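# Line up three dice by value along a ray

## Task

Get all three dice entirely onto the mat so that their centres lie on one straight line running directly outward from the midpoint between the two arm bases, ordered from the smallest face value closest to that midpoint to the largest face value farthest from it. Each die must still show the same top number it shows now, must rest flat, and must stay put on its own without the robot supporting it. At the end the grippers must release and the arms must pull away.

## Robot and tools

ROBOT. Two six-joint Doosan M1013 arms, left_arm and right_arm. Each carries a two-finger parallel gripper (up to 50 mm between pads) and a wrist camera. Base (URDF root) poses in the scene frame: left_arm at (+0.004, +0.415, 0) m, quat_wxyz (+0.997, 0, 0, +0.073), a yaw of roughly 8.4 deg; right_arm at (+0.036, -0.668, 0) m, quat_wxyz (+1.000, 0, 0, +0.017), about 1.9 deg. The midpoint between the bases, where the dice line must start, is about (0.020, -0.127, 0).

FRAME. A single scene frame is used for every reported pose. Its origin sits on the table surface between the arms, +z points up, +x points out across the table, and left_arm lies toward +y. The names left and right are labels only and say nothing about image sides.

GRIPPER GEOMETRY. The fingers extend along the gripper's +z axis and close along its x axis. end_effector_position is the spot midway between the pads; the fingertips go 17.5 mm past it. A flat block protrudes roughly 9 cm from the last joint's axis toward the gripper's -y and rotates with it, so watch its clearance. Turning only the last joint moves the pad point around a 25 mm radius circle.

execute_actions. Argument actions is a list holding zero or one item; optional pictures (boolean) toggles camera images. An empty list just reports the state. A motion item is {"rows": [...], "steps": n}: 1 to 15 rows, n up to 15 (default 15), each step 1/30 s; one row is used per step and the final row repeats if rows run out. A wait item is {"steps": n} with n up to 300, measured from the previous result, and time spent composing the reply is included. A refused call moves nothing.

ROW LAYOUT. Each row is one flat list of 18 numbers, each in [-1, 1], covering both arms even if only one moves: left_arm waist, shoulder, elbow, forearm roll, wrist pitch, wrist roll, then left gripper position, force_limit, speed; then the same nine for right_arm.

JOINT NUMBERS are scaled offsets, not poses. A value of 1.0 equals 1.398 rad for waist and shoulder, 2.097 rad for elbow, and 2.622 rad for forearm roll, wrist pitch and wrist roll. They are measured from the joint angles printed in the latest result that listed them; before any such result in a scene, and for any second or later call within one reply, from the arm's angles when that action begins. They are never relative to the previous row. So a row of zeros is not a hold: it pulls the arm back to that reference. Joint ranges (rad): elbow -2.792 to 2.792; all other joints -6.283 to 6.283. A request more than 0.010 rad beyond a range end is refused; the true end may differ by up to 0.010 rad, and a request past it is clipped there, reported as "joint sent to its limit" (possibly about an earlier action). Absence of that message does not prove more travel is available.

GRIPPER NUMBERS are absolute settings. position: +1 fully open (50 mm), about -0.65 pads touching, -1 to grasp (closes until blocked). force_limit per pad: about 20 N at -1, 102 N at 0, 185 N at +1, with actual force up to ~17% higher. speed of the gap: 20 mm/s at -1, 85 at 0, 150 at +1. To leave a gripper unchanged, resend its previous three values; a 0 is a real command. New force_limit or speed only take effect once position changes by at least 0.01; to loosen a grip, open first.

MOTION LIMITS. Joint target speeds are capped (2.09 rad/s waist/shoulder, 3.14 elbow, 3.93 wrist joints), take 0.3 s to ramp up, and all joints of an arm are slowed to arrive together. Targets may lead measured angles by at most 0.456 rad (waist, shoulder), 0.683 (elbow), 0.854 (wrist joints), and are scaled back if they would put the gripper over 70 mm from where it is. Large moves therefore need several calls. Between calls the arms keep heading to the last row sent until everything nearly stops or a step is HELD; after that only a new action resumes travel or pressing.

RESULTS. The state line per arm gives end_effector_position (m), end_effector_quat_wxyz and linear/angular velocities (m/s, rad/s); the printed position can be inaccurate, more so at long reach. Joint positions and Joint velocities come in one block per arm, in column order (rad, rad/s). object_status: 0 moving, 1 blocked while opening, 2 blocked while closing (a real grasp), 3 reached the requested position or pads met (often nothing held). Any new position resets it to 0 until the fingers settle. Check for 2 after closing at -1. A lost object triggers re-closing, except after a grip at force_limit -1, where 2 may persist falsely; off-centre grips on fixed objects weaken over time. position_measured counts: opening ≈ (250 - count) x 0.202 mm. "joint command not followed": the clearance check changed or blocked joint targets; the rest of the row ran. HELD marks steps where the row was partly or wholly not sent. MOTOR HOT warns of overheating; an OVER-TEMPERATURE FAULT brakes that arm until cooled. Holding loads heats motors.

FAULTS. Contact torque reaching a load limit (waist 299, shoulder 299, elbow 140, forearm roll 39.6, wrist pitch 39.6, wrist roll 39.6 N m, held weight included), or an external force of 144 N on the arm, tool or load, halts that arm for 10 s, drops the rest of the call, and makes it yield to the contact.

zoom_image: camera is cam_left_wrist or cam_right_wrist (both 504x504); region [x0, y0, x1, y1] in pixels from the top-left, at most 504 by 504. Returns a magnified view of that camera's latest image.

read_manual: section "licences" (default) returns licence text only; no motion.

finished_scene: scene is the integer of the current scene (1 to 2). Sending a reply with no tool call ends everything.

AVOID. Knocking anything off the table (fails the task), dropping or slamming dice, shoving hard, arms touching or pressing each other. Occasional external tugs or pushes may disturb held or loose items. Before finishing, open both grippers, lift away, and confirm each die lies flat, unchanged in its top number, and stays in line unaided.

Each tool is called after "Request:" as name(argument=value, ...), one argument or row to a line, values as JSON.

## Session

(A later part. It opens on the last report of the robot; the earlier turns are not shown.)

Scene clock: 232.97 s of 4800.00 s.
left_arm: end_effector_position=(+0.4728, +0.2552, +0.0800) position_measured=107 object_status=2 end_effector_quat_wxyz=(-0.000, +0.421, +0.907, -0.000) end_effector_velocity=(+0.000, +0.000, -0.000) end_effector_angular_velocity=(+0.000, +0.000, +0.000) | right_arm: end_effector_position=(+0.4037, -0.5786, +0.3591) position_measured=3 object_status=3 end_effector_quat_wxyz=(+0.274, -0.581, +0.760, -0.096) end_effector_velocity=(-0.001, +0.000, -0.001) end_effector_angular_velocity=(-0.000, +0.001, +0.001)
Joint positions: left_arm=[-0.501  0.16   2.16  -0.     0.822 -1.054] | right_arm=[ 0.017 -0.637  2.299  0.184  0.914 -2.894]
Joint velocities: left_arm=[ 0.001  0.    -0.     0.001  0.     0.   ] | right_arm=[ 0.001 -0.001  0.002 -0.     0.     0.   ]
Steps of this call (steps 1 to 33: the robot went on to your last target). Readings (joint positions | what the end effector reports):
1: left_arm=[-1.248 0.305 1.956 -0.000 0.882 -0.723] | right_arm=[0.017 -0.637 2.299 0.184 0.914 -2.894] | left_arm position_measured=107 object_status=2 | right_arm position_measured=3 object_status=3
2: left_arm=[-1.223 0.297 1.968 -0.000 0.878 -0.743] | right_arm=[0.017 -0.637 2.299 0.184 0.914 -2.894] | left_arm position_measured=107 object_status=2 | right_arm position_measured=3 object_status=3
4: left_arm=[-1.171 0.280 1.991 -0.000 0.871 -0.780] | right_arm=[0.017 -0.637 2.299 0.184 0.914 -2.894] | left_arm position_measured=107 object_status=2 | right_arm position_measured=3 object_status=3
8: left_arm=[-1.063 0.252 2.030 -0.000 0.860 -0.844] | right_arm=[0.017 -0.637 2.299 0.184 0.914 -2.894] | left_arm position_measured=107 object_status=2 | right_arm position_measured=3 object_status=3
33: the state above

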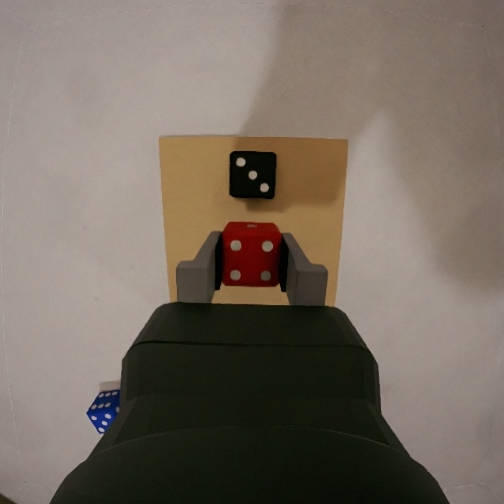

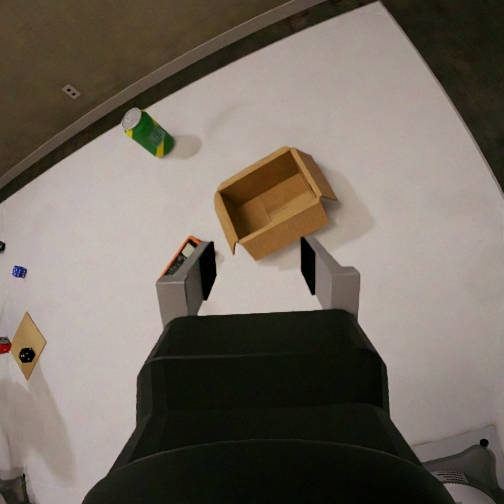

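Request:
zoom_image(
  camera="cam_left_wrist",
  region=[150, 120, 354, 324],
)

Request:
zoom_image(
  camera="cam_left_wrist",
  region=[64, 370, 148, 454],
)

Region (150, 120, 354, 324) of cam_left_wrist's 504x504 image, scaled by 2.471, with more detail than that image has.

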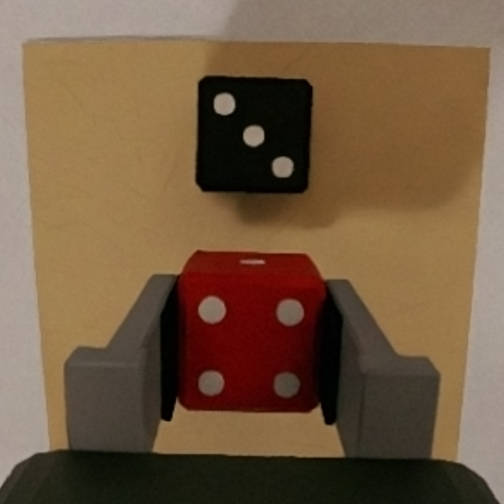

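Region (64, 370, 148, 454) of cam_left_wrist's 504x504 image, scaled by 6.000, with more detail than that image has.

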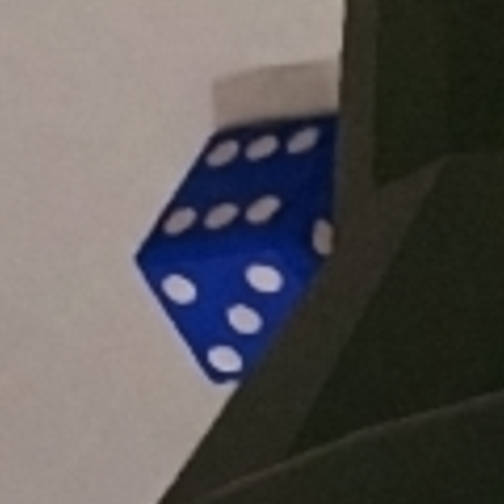

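Request:
execute_actions(
  actions=[
    {"rows": [[0, 0.05159, 0.01761, 0, -0.04159, 0, -1, -0.3, 0.2, 0, 0, 0, 0, 0, 0, 1, -0.5, 0.5]], "steps": 10},
  ],
  pictures=false,
)

Request:
execute_actions(
  actions=[
    {"rows": [[0, 0, 0, 0, 0, 0, 1, -0.3, 0.5, 0, 0, 0, 0, 0, 0, 1, -0.5, 0.5], [0, 0, 0, 0, 0, 0, 1, -0.3, 0.5, 0, 0, 0, 0, 0, 0, 1, -0.5, 0.5], [0, 0, 0, 0, 0, 0, 1, -0.3, 0.5, 0, 0, 0, 0, 0, 0, 1, -0.5, 0.5], [0, -0.05159, -0.01761, 0, 0.04159, 0, 1, -0.3, 0.5, 0, 0, 0, 0, 0, 0, 1, -0.5, 0.5], [0, -0.05159, -0.01761, 0, 0.04159, 0, 1, -0.3, 0.5, 0, 0, 0, 0, 0, 0, 1, -0.5, 0.5], [0, -0.05159, -0.01761, 0, 0.04159, 0, 1, -0.3, 0.5, 0, 0, 0, 0, 0, 0, 1, -0.5, 0.5], [0, -0.05159, -0.01761, 0, 0.04159, 0, 1, -0.3, 0.5, 0, 0, 0, 0, 0, 0, 1, -0.5, 0.5], [0, -0.05159, -0.01761, 0, 0.04159, 0, 1, -0.3, 0.5, 0, 0, 0, 0, 0, 0, 1, -0.5, 0.5], [0.09572, 0.14145, -0.21053, 0, 0.09296, -0.06931, 1, -0.3, 0.5, 0, 0, 0, 0, 0, 0, 1, -0.5, 0.5]], "steps": 15},
  ],
  pictures=false,
)

Request:
execute_actions(
  actions=[
    {"steps": 15},
  ],
)

Scene clock: 257.20 s of 4800.00 s.
left_arm: end_effector_position=(+0.4728, +0.2554, +0.0290) position_measured=107 object_status=2 end_effector_quat_wxyz=(-0.000, +0.421, +0.907, -0.000) end_effector_velocity=(+0.001, -0.001, +0.000) end_effector_angular_velocity=(-0.001, -0.002, +0.002) | right_arm: end_effector_position=(+0.4037, -0.5786, +0.3591) position_measured=3 object_status=3 end_effector_quat_wxyz=(+0.274, -0.581, +0.760, -0.096) end_effector_velocity=(-0.000, +0.000, +0.001) end_effector_angular_velocity=(+0.001, -0.003, +0.000)
Joint positions: left_arm=[-0.501  0.232  2.197 -0.     0.713 -1.054] | right_arm=[ 0.017 -0.637  2.299  0.184  0.914 -2.894]
Joint velocities: left_arm=[-0.    -0.    -0.    -0.001 -0.002 -0.002] | right_arm=[ 0.    -0.002 -0.001  0.001  0.    -0.   ]
Steps of this call (steps 1 to 15: the robot went on to your last target; steps 16 to 90: nothing new was sent; then 20.90 s passed at rest; steps 91 to 100: all 10 steps of this action). Readings (joint positions | what the end effector reports):
91: left_arm=[-0.500 0.160 2.160 -0.000 0.822 -1.054] | right_arm=[0.017 -0.637 2.299 0.184 0.914 -2.894] | left_arm position_measured=107 object_status=2 | right_arm position_measured=3 object_status=3
92: left_arm=[-0.500 0.164 2.162 -0.000 0.815 -1.054] | right_arm=[0.017 -0.637 2.299 0.184 0.914 -2.894] | left_arm position_measured=107 object_status=2 | right_arm position_measured=3 object_status=3
94: left_arm=[-0.500 0.195 2.178 -0.000 0.768 -1.054] | right_arm=[0.017 -0.637 2.299 0.184 0.914 -2.894] | left_arm position_measured=107 object_status=2 | right_arm position_measured=3 object_status=3
98: left_arm=[-0.500 0.232 2.197 -0.000 0.714 -1.054] | right_arm=[0.017 -0.637 2.299 0.184 0.914 -2.894] | left_arm position_measured=107 object_status=2 | right_arm position_measured=3 object_status=3
100: the state above

Scene clock: 257.70 s of 4800.00 s.
left_arm: end_effector_position=(+0.5540, +0.2524, +0.0958) position_measured=3 object_status=3 end_effector_quat_wxyz=(+0.007, +0.372, +0.928, +0.000) end_effector_velocity=(+0.516, +0.020, +0.008) end_effector_angular_velocity=(+0.012, +0.058, +0.736) | right_arm: end_effector_position=(+0.4037, -0.5786, +0.3591) position_measured=3 object_status=3 end_effector_quat_wxyz=(+0.274, -0.581, +0.760, -0.096) end_effector_velocity=(-0.000, +0.000, -0.002) end_effector_angular_velocity=(-0.000, +0.005, +0.000)
Joint positions: left_arm=[-0.455  0.242  2.016 -0.     0.87  -1.117] | right_arm=[ 0.017 -0.637  2.299  0.184  0.914 -2.894]
Joint velocities: left_arm=[ 0.313  0.68  -0.931  0.     0.31  -0.423] | right_arm=[ 0.     0.002  0.001 -0.     0.002  0.   ]
Steps of this call (steps 1 to 15: all 15 steps of this action). Readings (joint positions | what the end effector reports):
1: left_arm=[-0.501 0.232 2.197 -0.000 0.713 -1.054] | right_arm=[0.017 -0.637 2.299 0.184 0.914 -2.894] | left_arm position_measured=98 object_status=0 | right_arm position_measured=3 object_status=3
2: left_arm=[-0.501 0.232 2.197 -0.000 0.713 -1.054] | right_arm=[0.017 -0.637 2.299 0.184 0.914 -2.894] | left_arm position_measured=79 object_status=0 | right_arm position_measured=3 object_status=3
4: left_arm=[-0.501 0.231 2.197 -0.000 0.713 -1.054] | right_arm=[0.017 -0.637 2.299 0.184 0.914 -2.894] | left_arm position_measured=40 object_status=0 | right_arm position_measured=3 object_status=3
8: left_arm=[-0.501 0.177 2.169 -0.000 0.795 -1.054] | right_arm=[0.017 -0.637 2.299 0.184 0.914 -2.894] | left_arm position_measured=3 object_status=0 | right_arm position_measured=3 object_status=3
15: the state above

Scene clock: 258.20 s of 4800.00 s.
left_arm: end_effector_position=(+0.6955, +0.2715, +0.0900) position_measured=3 object_status=3 end_effector_quat_wxyz=(-0.000, +0.274, +0.962, -0.000) end_effector_velocity=(+0.001, +0.000, +0.001) end_effector_angular_velocity=(-0.001, -0.002, +0.000) | right_arm: end_effector_position=(+0.4037, -0.5786, +0.3591) position_measured=3 object_status=3 end_effector_quat_wxyz=(+0.274, -0.581, +0.760, -0.096) end_effector_velocity=(+0.000, -0.000, +0.000) end_effector_angular_velocity=(-0.000, -0.000, -0.001)
Joint positions: left_arm=[-0.367  0.429  1.756 -0.     0.957 -1.236] | right_arm=[ 0.017 -0.637  2.299  0.184  0.914 -2.894]
Joint velocities: left_arm=[ 0.001  0.    -0.002 -0.001 -0.     0.001] | right_arm=[-0.001  0.    -0.    -0.    -0.    -0.   ]
Steps of this call (steps 1 to 15: the robot went on to your last target). Readings (joint positions | what the end effector reports):
1: left_arm=[-0.444 0.264 1.985 -0.000 0.880 -1.131] | right_arm=[0.017 -0.637 2.299 0.184 0.914 -2.894] | left_arm position_measured=3 object_status=3 | right_arm position_measured=3 object_status=3
2: left_arm=[-0.434 0.286 1.954 -0.000 0.890 -1.145] | right_arm=[0.017 -0.637 2.299 0.184 0.914 -2.894] | left_arm position_measured=3 object_status=3 | right_arm position_measured=3 object_status=3
4: left_arm=[-0.413 0.331 1.892 -0.000 0.911 -1.174] | right_arm=[0.017 -0.637 2.299 0.184 0.914 -2.894] | left_arm position_measured=3 object_status=3 | right_arm position_measured=3 object_status=3
8: left_arm=[-0.374 0.414 1.778 -0.000 0.949 -1.226] | right_arm=[0.017 -0.637 2.299 0.184 0.914 -2.894] | left_arm position_measured=3 object_status=3 | right_arm position_measured=3 object_status=3
15: the state above

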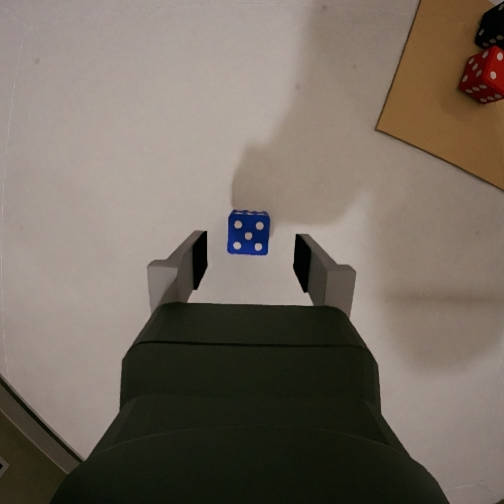

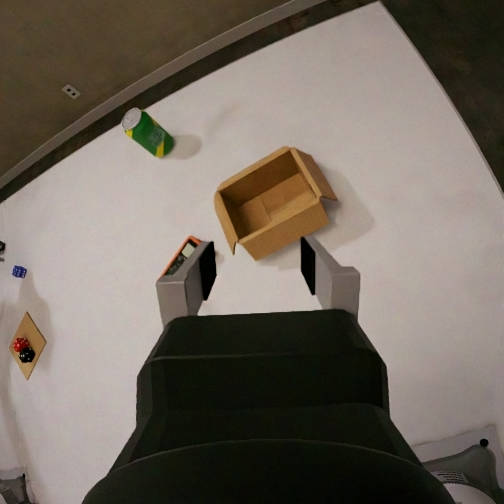

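Request:
zoom_image(
  camera="cam_left_wrist",
  region=[190, 180, 316, 306],
)

Request:
zoom_image(
  camera="cam_left_wrist",
  region=[336, 0, 504, 200],
)

Region (190, 180, 316, 306) of cam_left_wrist's 504x504 image, scaled by 4.000, with more detail than that image has.

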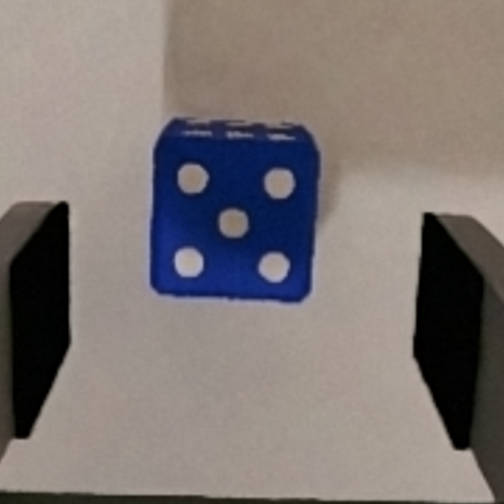

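Region (336, 0, 504, 200) of cam_left_wrist's 504x504 image, scaled by 2.520, with more detail than that image has; it fills the left 423 columns of this view, and the rest is white.

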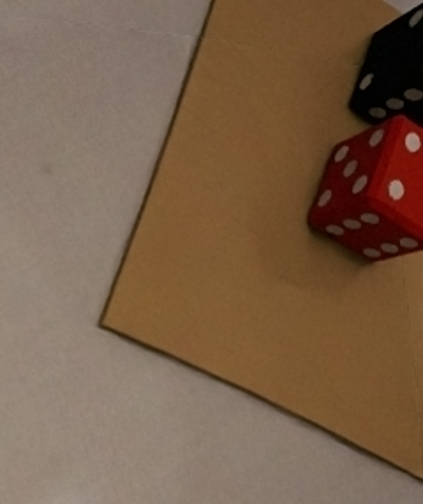

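Request:
execute_actions(
  actions=[
    {"rows": [[0.00051, 0.04991, 0.01625, 0, -0.03961, 0.00892, 1, -0.3, 0.5, 0, 0, 0, 0, 0, 0, 1, -0.5, 0.5], [0.00051, 0.04991, 0.01625, 0, -0.03961, 0.00892, 1, -0.3, 0.5, 0, 0, 0, 0, 0, 0, 1, -0.5, 0.5], [0.00051, 0.04991, 0.01625, 0, -0.03961, 0.00892, 1, -0.3, 0.5, 0, 0, 0, 0, 0, 0, 1, -0.5, 0.5], [0.00051, 0.04991, 0.01625, 0, -0.03961, 0.00892, 1, -0.3, 0.5, 0, 0, 0, 0, 0, 0, 1, -0.5, 0.5], [0.00051, 0.04991, 0.01625, 0, -0.03961, 0.00892, -1, -0.3, 0.2, 0, 0, 0, 0, 0, 0, 1, -0.5, 0.5]], "steps": 15},
  ],
  pictures=false,
)

Request:
execute_actions(
  actions=[
    {"rows": [[0, 0, 0, 0, 0, 0, -1, -0.3, 0.2, 0, 0, 0, 0, 0, 0, 1, -0.5, 0.5], [0, -0.027, -0.0088, 0, 0.0214, 0, -1, -0.3, 0.2, 0, 0, 0, 0, 0, 0, 1, -0.5, 0.5], [0, -0.027, -0.0088, 0, 0.0214, 0, -1, -0.3, 0.2, 0, 0, 0, 0, 0, 0, 1, -0.5, 0.5], [0, -0.027, -0.0088, 0, 0.0214, 0, -1, -0.3, 0.2, 0, 0, 0, 0, 0, 0, 1, -0.5, 0.5], [-0.04708, -0.19974, 0.16316, 0, -0.02399, 0.08659, -1, -0.3, 0.2, 0, 0, 0, 0, 0, 0, 1, -0.5, 0.5]], "steps": 15},
  ],
  pictures=false,
)

Request:
execute_actions(
  actions=[
    {"steps": 9},
  ],
  pictures=false,
)

Request:
execute_actions(
  actions=[
    {"rows": [[0, 0.03089, 0.00994, 0, -0.02442, 0, -1, -0.3, 0.2, 0, 0, 0, 0, 0, 0, 1, -0.5, 0.5]], "steps": 9},
  ],
  pictures=false,
)

Request:
execute_actions(
  actions=[
    {"rows": [[0, 0, 0, 0, 0, 0, 1, -0.3, 0.5, 0, 0, 0, 0, 0, 0, 1, -0.5, 0.5], [0, 0, 0, 0, 0, 0, 1, -0.3, 0.5, 0, 0, 0, 0, 0, 0, 1, -0.5, 0.5], [0, 0, 0, 0, 0, 0, 1, -0.3, 0.5, 0, 0, 0, 0, 0, 0, 1, -0.5, 0.5], [0, -0.0494, -0.0159, 0, 0.0391, 0, 1, -0.3, 0.5, 0, 0, 0, 0, 0, 0, 1, -0.5, 0.5], [0, -0.0494, -0.0159, 0, 0.0391, 0, 1, -0.3, 0.5, 0, 0, 0, 0, 0, 0, 1, -0.5, 0.5], [0, -0.0494, -0.0159, 0, 0.0391, 0, 1, -0.3, 0.5, 0, 0, 0, 0, 0, 0, 1, -0.5, 0.5], [0, -0.16789, -0.0998, 0, 0.16934, 0, 1, -0.3, 0.5, 0, 0, 0, 0, 0, 0, 1, -0.5, 0.5]], "steps": 15},
  ],
  pictures=false,
)

Request:
execute_actions(
  actions=[
    {"steps": 9},
  ],
)

Scene clock: 296.60 s of 4800.00 s.
left_arm: end_effector_position=(+0.6978, +0.2717, +0.0250) position_measured=107 object_status=0 end_effector_quat_wxyz=(-0.000, +0.285, +0.959, -0.000) end_effector_velocity=(+0.000, +0.000, +0.000) end_effector_angular_velocity=(-0.001, -0.000, +0.002) | right_arm: end_effector_position=(+0.4037, -0.5786, +0.3591) position_measured=3 object_status=3 end_effector_quat_wxyz=(+0.274, -0.581, +0.760, -0.096) end_effector_velocity=(-0.000, -0.000, -0.001) end_effector_angular_velocity=(-0.000, +0.002, -0.000)
Joint positions: left_arm=[-0.366  0.499  1.79  -0.     0.853 -1.213] | right_arm=[ 0.017 -0.637  2.299  0.184  0.914 -2.894]
Joint velocities: left_arm=[ 0.     0.    -0.    -0.001 -0.    -0.001] | right_arm=[-0.     0.001  0.001 -0.     0.001 -0.   ]
Steps of this call (steps 1 to 15: the robot went on to your last target; steps 16 to 90: nothing new was sent; then 34.90 s passed at rest; steps 91 to 105: all 15 steps of this action). Readings (joint positions | what the end effector reports):
91: left_arm=[-0.367 0.430 1.756 -0.000 0.957 -1.236] | right_arm=[0.017 -0.637 2.299 0.184 0.914 -2.894] | left_arm position_measured=3 object_status=3 | right_arm position_measured=3 object_status=3
92: left_arm=[-0.367 0.434 1.757 -0.000 0.950 -1.235] | right_arm=[0.017 -0.637 2.299 0.184 0.914 -2.894] | left_arm position_measured=3 object_status=3 | right_arm position_measured=3 object_status=3
94: left_arm=[-0.366 0.465 1.773 -0.000 0.903 -1.224] | right_arm=[0.017 -0.637 2.299 0.184 0.914 -2.894] | left_arm position_measured=3 object_status=3 | right_arm position_measured=3 object_status=3
98: left_arm=[-0.366 0.499 1.790 -0.000 0.853 -1.213] | right_arm=[0.017 -0.637 2.299 0.184 0.914 -2.894] | left_arm position_measured=59 object_status=0 | right_arm position_measured=3 object_status=3
105: the state above

Scene clock: 297.10 s of 4800.00 s.
left_arm: end_effector_position=(+0.5543, +0.2766, +0.0649) position_measured=107 object_status=2 end_effector_quat_wxyz=(+0.002, +0.389, +0.921, +0.000) end_effector_velocity=(-0.510, +0.051, -0.044) end_effector_angular_velocity=(+0.015, +0.045, -0.729) | right_arm: end_effector_position=(+0.4037, -0.5786, +0.3591) position_measured=3 object_status=3 end_effector_quat_wxyz=(+0.274, -0.581, +0.760, -0.096) end_effector_velocity=(-0.000, -0.000, -0.000) end_effector_angular_velocity=(-0.000, +0.001, -0.001)
Joint positions: left_arm=[-0.416  0.276  2.042 -0.     0.819 -1.041] | right_arm=[ 0.017 -0.637  2.299  0.184  0.914 -2.894]
Joint velocities: left_arm=[-0.165 -0.583  0.931 -0.    -0.3    0.565] | right_arm=[-0.001 -0.     0.    -0.     0.     0.   ]
Steps of this call (steps 1 to 15: all 15 steps of this action). Readings (joint positions | what the end effector reports):
1: left_arm=[-0.366 0.499 1.790 -0.000 0.853 -1.213] | right_arm=[0.017 -0.637 2.299 0.184 0.914 -2.894] | left_arm position_measured=107 object_status=0 | right_arm position_measured=3 object_status=3
2: left_arm=[-0.366 0.499 1.790 -0.000 0.853 -1.213] | right_arm=[0.017 -0.637 2.299 0.184 0.914 -2.894] | left_arm position_measured=107 object_status=2 | right_arm position_measured=3 object_status=3
4: left_arm=[-0.366 0.484 1.783 -0.000 0.877 -1.213] | right_arm=[0.017 -0.637 2.299 0.184 0.914 -2.894] | left_arm position_measured=107 object_status=2 | right_arm position_measured=3 object_status=3
8: left_arm=[-0.375 0.417 1.811 -0.000 0.894 -1.180] | right_arm=[0.017 -0.637 2.299 0.184 0.914 -2.894] | left_arm position_measured=107 object_status=2 | right_arm position_measured=3 object_status=3
15: the state above

Scene clock: 297.40 s of 4800.00 s.
left_arm: end_effector_position=(+0.5048, +0.2824, +0.0600) position_measured=107 object_status=2 end_effector_quat_wxyz=(-0.000, +0.421, +0.907, -0.000) end_effector_velocity=(-0.002, +0.001, -0.001) end_effector_angular_velocity=(+0.001, +0.002, -0.001) | right_arm: end_effector_position=(+0.4037, -0.5786, +0.3591) position_measured=3 object_status=3 end_effector_quat_wxyz=(+0.274, -0.581, +0.760, -0.096) end_effector_velocity=(+0.001, -0.000, +0.001) end_effector_angular_velocity=(+0.001, -0.002, -0.001)
Joint positions: left_arm=[-0.432  0.22   2.132 -0.     0.79  -0.986] | right_arm=[ 0.017 -0.637  2.299  0.184  0.914 -2.894]
Joint velocities: left_arm=[-0.    -0.001  0.003  0.001  0.    -0.   ] | right_arm=[-0.001 -0.    -0.001  0.001 -0.001  0.   ]
Steps of this call (steps 1 to 9: the robot went on to your last target). Readings (joint positions | what the end effector reports):
1: left_arm=[-0.421 0.257 2.073 -0.000 0.809 -1.022] | right_arm=[0.017 -0.637 2.299 0.184 0.914 -2.894] | left_arm position_measured=107 object_status=2 | right_arm position_measured=3 object_status=3
2: left_arm=[-0.426 0.240 2.100 -0.000 0.801 -1.005] | right_arm=[0.017 -0.637 2.299 0.184 0.914 -2.894] | left_arm position_measured=107 object_status=2 | right_arm position_measured=3 object_status=3
4: left_arm=[-0.431 0.222 2.130 -0.000 0.791 -0.988] | right_arm=[0.017 -0.637 2.299 0.184 0.914 -2.894] | left_arm position_measured=107 object_status=2 | right_arm position_measured=3 object_status=3
8: left_arm=[-0.432 0.220 2.132 -0.000 0.790 -0.986] | right_arm=[0.017 -0.637 2.299 0.184 0.914 -2.894] | left_arm position_measured=107 object_status=2 | right_arm position_measured=3 object_status=3
9: the state above

Scene clock: 297.70 s of 4800.00 s.
left_arm: end_effector_position=(+0.5048, +0.2824, +0.0290) position_measured=107 object_status=2 end_effector_quat_wxyz=(-0.000, +0.421, +0.907, -0.000) end_effector_velocity=(+0.001, -0.000, +0.001) end_effector_angular_velocity=(-0.001, -0.003, -0.000) | right_arm: end_effector_position=(+0.4037, -0.5786, +0.3591) position_measured=3 object_status=3 end_effector_quat_wxyz=(+0.274, -0.581, +0.760, -0.096) end_effector_velocity=(-0.001, +0.000, -0.001) end_effector_angular_velocity=(+0.000, +0.000, +0.000)
Joint positions: left_arm=[-0.432  0.263  2.153 -0.     0.726 -0.986] | right_arm=[ 0.017 -0.637  2.299  0.184  0.914 -2.894]
Joint velocities: left_arm=[-0.    -0.001 -0.    -0.001 -0.001  0.001] | right_arm=[ 0.    -0.001  0.001  0.    -0.    -0.   ]
Steps of this call (steps 1 to 9: all 9 steps of this action). Readings (joint positions | what the end effector reports):
1: left_arm=[-0.432 0.220 2.132 -0.000 0.790 -0.986] | right_arm=[0.017 -0.637 2.299 0.184 0.914 -2.894] | left_arm position_measured=107 object_status=2 | right_arm position_measured=3 object_status=3
2: left_arm=[-0.432 0.224 2.134 -0.000 0.783 -0.986] | right_arm=[0.017 -0.637 2.299 0.184 0.914 -2.894] | left_arm position_measured=107 object_status=2 | right_arm position_measured=3 object_status=3
4: left_arm=[-0.432 0.250 2.147 -0.000 0.745 -0.986] | right_arm=[0.017 -0.637 2.299 0.184 0.914 -2.894] | left_arm position_measured=107 object_status=2 | right_arm position_measured=3 object_status=3
8: left_arm=[-0.432 0.263 2.153 -0.000 0.726 -0.986] | right_arm=[0.017 -0.637 2.299 0.184 0.914 -2.894] | left_arm position_measured=107 object_status=2 | right_arm position_measured=3 object_status=3
9: the state above

Scene clock: 298.20 s of 4800.00 s.
left_arm: end_effector_position=(+0.5113, +0.2804, +0.1965) position_measured=3 object_status=3 end_effector_quat_wxyz=(-0.000, +0.421, +0.907, -0.000) end_effector_velocity=(-0.038, +0.011, +0.533) end_effector_angular_velocity=(-0.004, -0.009, +0.001) | right_arm: end_effector_position=(+0.4037, -0.5786, +0.3591) position_measured=3 object_status=3 end_effector_quat_wxyz=(+0.274, -0.581, +0.760, -0.096) end_effector_velocity=(+0.000, +0.000, +0.001) end_effector_angular_velocity=(+0.000, -0.001, +0.000)
Joint positions: left_arm=[-0.432  0.08   1.995 -0.     1.068 -0.986] | right_arm=[ 0.017 -0.637  2.299  0.184  0.914 -2.894]
Joint velocities: left_arm=[ 0.001 -0.521 -0.516 -0.001  1.028 -0.   ] | right_arm=[ 0.    -0.    -0.001  0.    -0.001  0.   ]
Steps of this call (steps 1 to 15: all 15 steps of this action). Readings (joint positions | what the end effector reports):
1: left_arm=[-0.432 0.263 2.153 -0.000 0.726 -0.986] | right_arm=[0.017 -0.637 2.299 0.184 0.914 -2.894] | left_arm position_measured=98 object_status=0 | right_arm position_measured=3 object_status=3
2: left_arm=[-0.432 0.263 2.153 -0.000 0.726 -0.986] | right_arm=[0.017 -0.637 2.299 0.184 0.914 -2.894] | left_arm position_measured=79 object_status=0 | right_arm position_measured=3 object_status=3
4: left_arm=[-0.432 0.263 2.153 -0.000 0.726 -0.986] | right_arm=[0.017 -0.637 2.299 0.184 0.914 -2.894] | left_arm position_measured=40 object_status=0 | right_arm position_measured=3 object_status=3
8: left_arm=[-0.432 0.208 2.122 -0.000 0.815 -0.986] | right_arm=[0.017 -0.637 2.299 0.184 0.914 -2.894] | left_arm position_measured=3 object_status=0 | right_arm position_measured=3 object_status=3
15: the state above

Scene clock: 298.50 s of 4800.00 s.
left_arm: end_effector_position=(+0.5047, +0.2824, +0.2497) position_measured=3 object_status=3 end_effector_quat_wxyz=(-0.000, +0.421, +0.907, -0.000) end_effector_velocity=(+0.001, -0.001, +0.002) end_effector_angular_velocity=(-0.002, -0.001, +0.001) | right_arm: end_effector_position=(+0.4037, -0.5786, +0.3591) position_measured=3 object_status=3 end_effector_quat_wxyz=(+0.274, -0.581, +0.760, -0.096) end_effector_velocity=(-0.000, +0.000, -0.000) end_effector_angular_velocity=(+0.001, +0.001, -0.001)
Joint positions: left_arm=[-0.432  0.029  1.944 -0.     1.17  -0.986] | right_arm=[ 0.017 -0.637  2.299  0.184  0.914 -2.894]
Joint velocities: left_arm=[ 0.    -0.001 -0.002 -0.002  0.001  0.   ] | right_arm=[-0.001  0.     0.     0.001  0.     0.   ]
Steps of this call (steps 1 to 9: the robot went on to your last target). Readings (joint positions | what the end effector reports):
1: left_arm=[-0.432 0.063 1.977 -0.000 1.102 -0.986] | right_arm=[0.017 -0.637 2.299 0.184 0.914 -2.894] | left_arm position_measured=3 object_status=3 | right_arm position_measured=3 object_status=3
2: left_arm=[-0.432 0.047 1.962 -0.000 1.133 -0.986] | right_arm=[0.017 -0.637 2.299 0.184 0.914 -2.894] | left_arm position_measured=3 object_status=3 | right_arm position_measured=3 object_status=3
4: left_arm=[-0.432 0.030 1.945 -0.000 1.166 -0.986] | right_arm=[0.017 -0.637 2.299 0.184 0.914 -2.894] | left_arm position_measured=3 object_status=3 | right_arm position_measured=3 object_status=3
8: left_arm=[-0.432 0.029 1.944 -0.000 1.170 -0.986] | right_arm=[0.017 -0.637 2.299 0.184 0.914 -2.894] | left_arm position_measured=3 object_status=3 | right_arm position_measured=3 object_status=3
9: the state above

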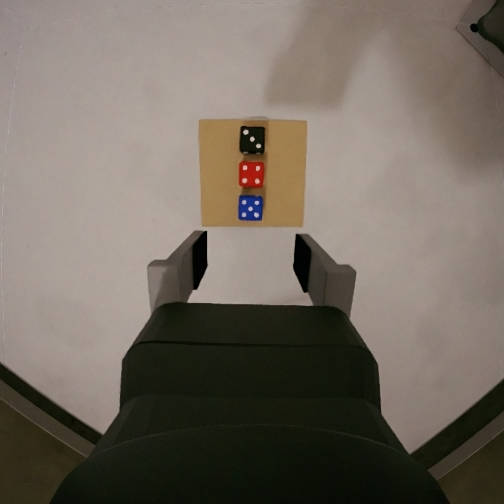

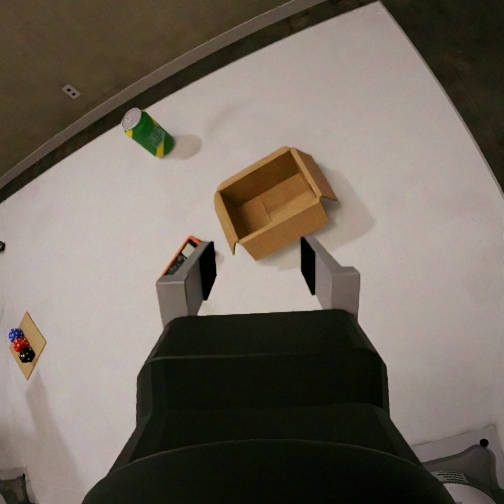

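All three dice sit flat on the mat in a straight line, ordered 3, 4, 5 outward, and the arm is clear. I'm ending scene 1.

Request:
finished_scene(
  scene=1,
)

The scene is finished: the task was done.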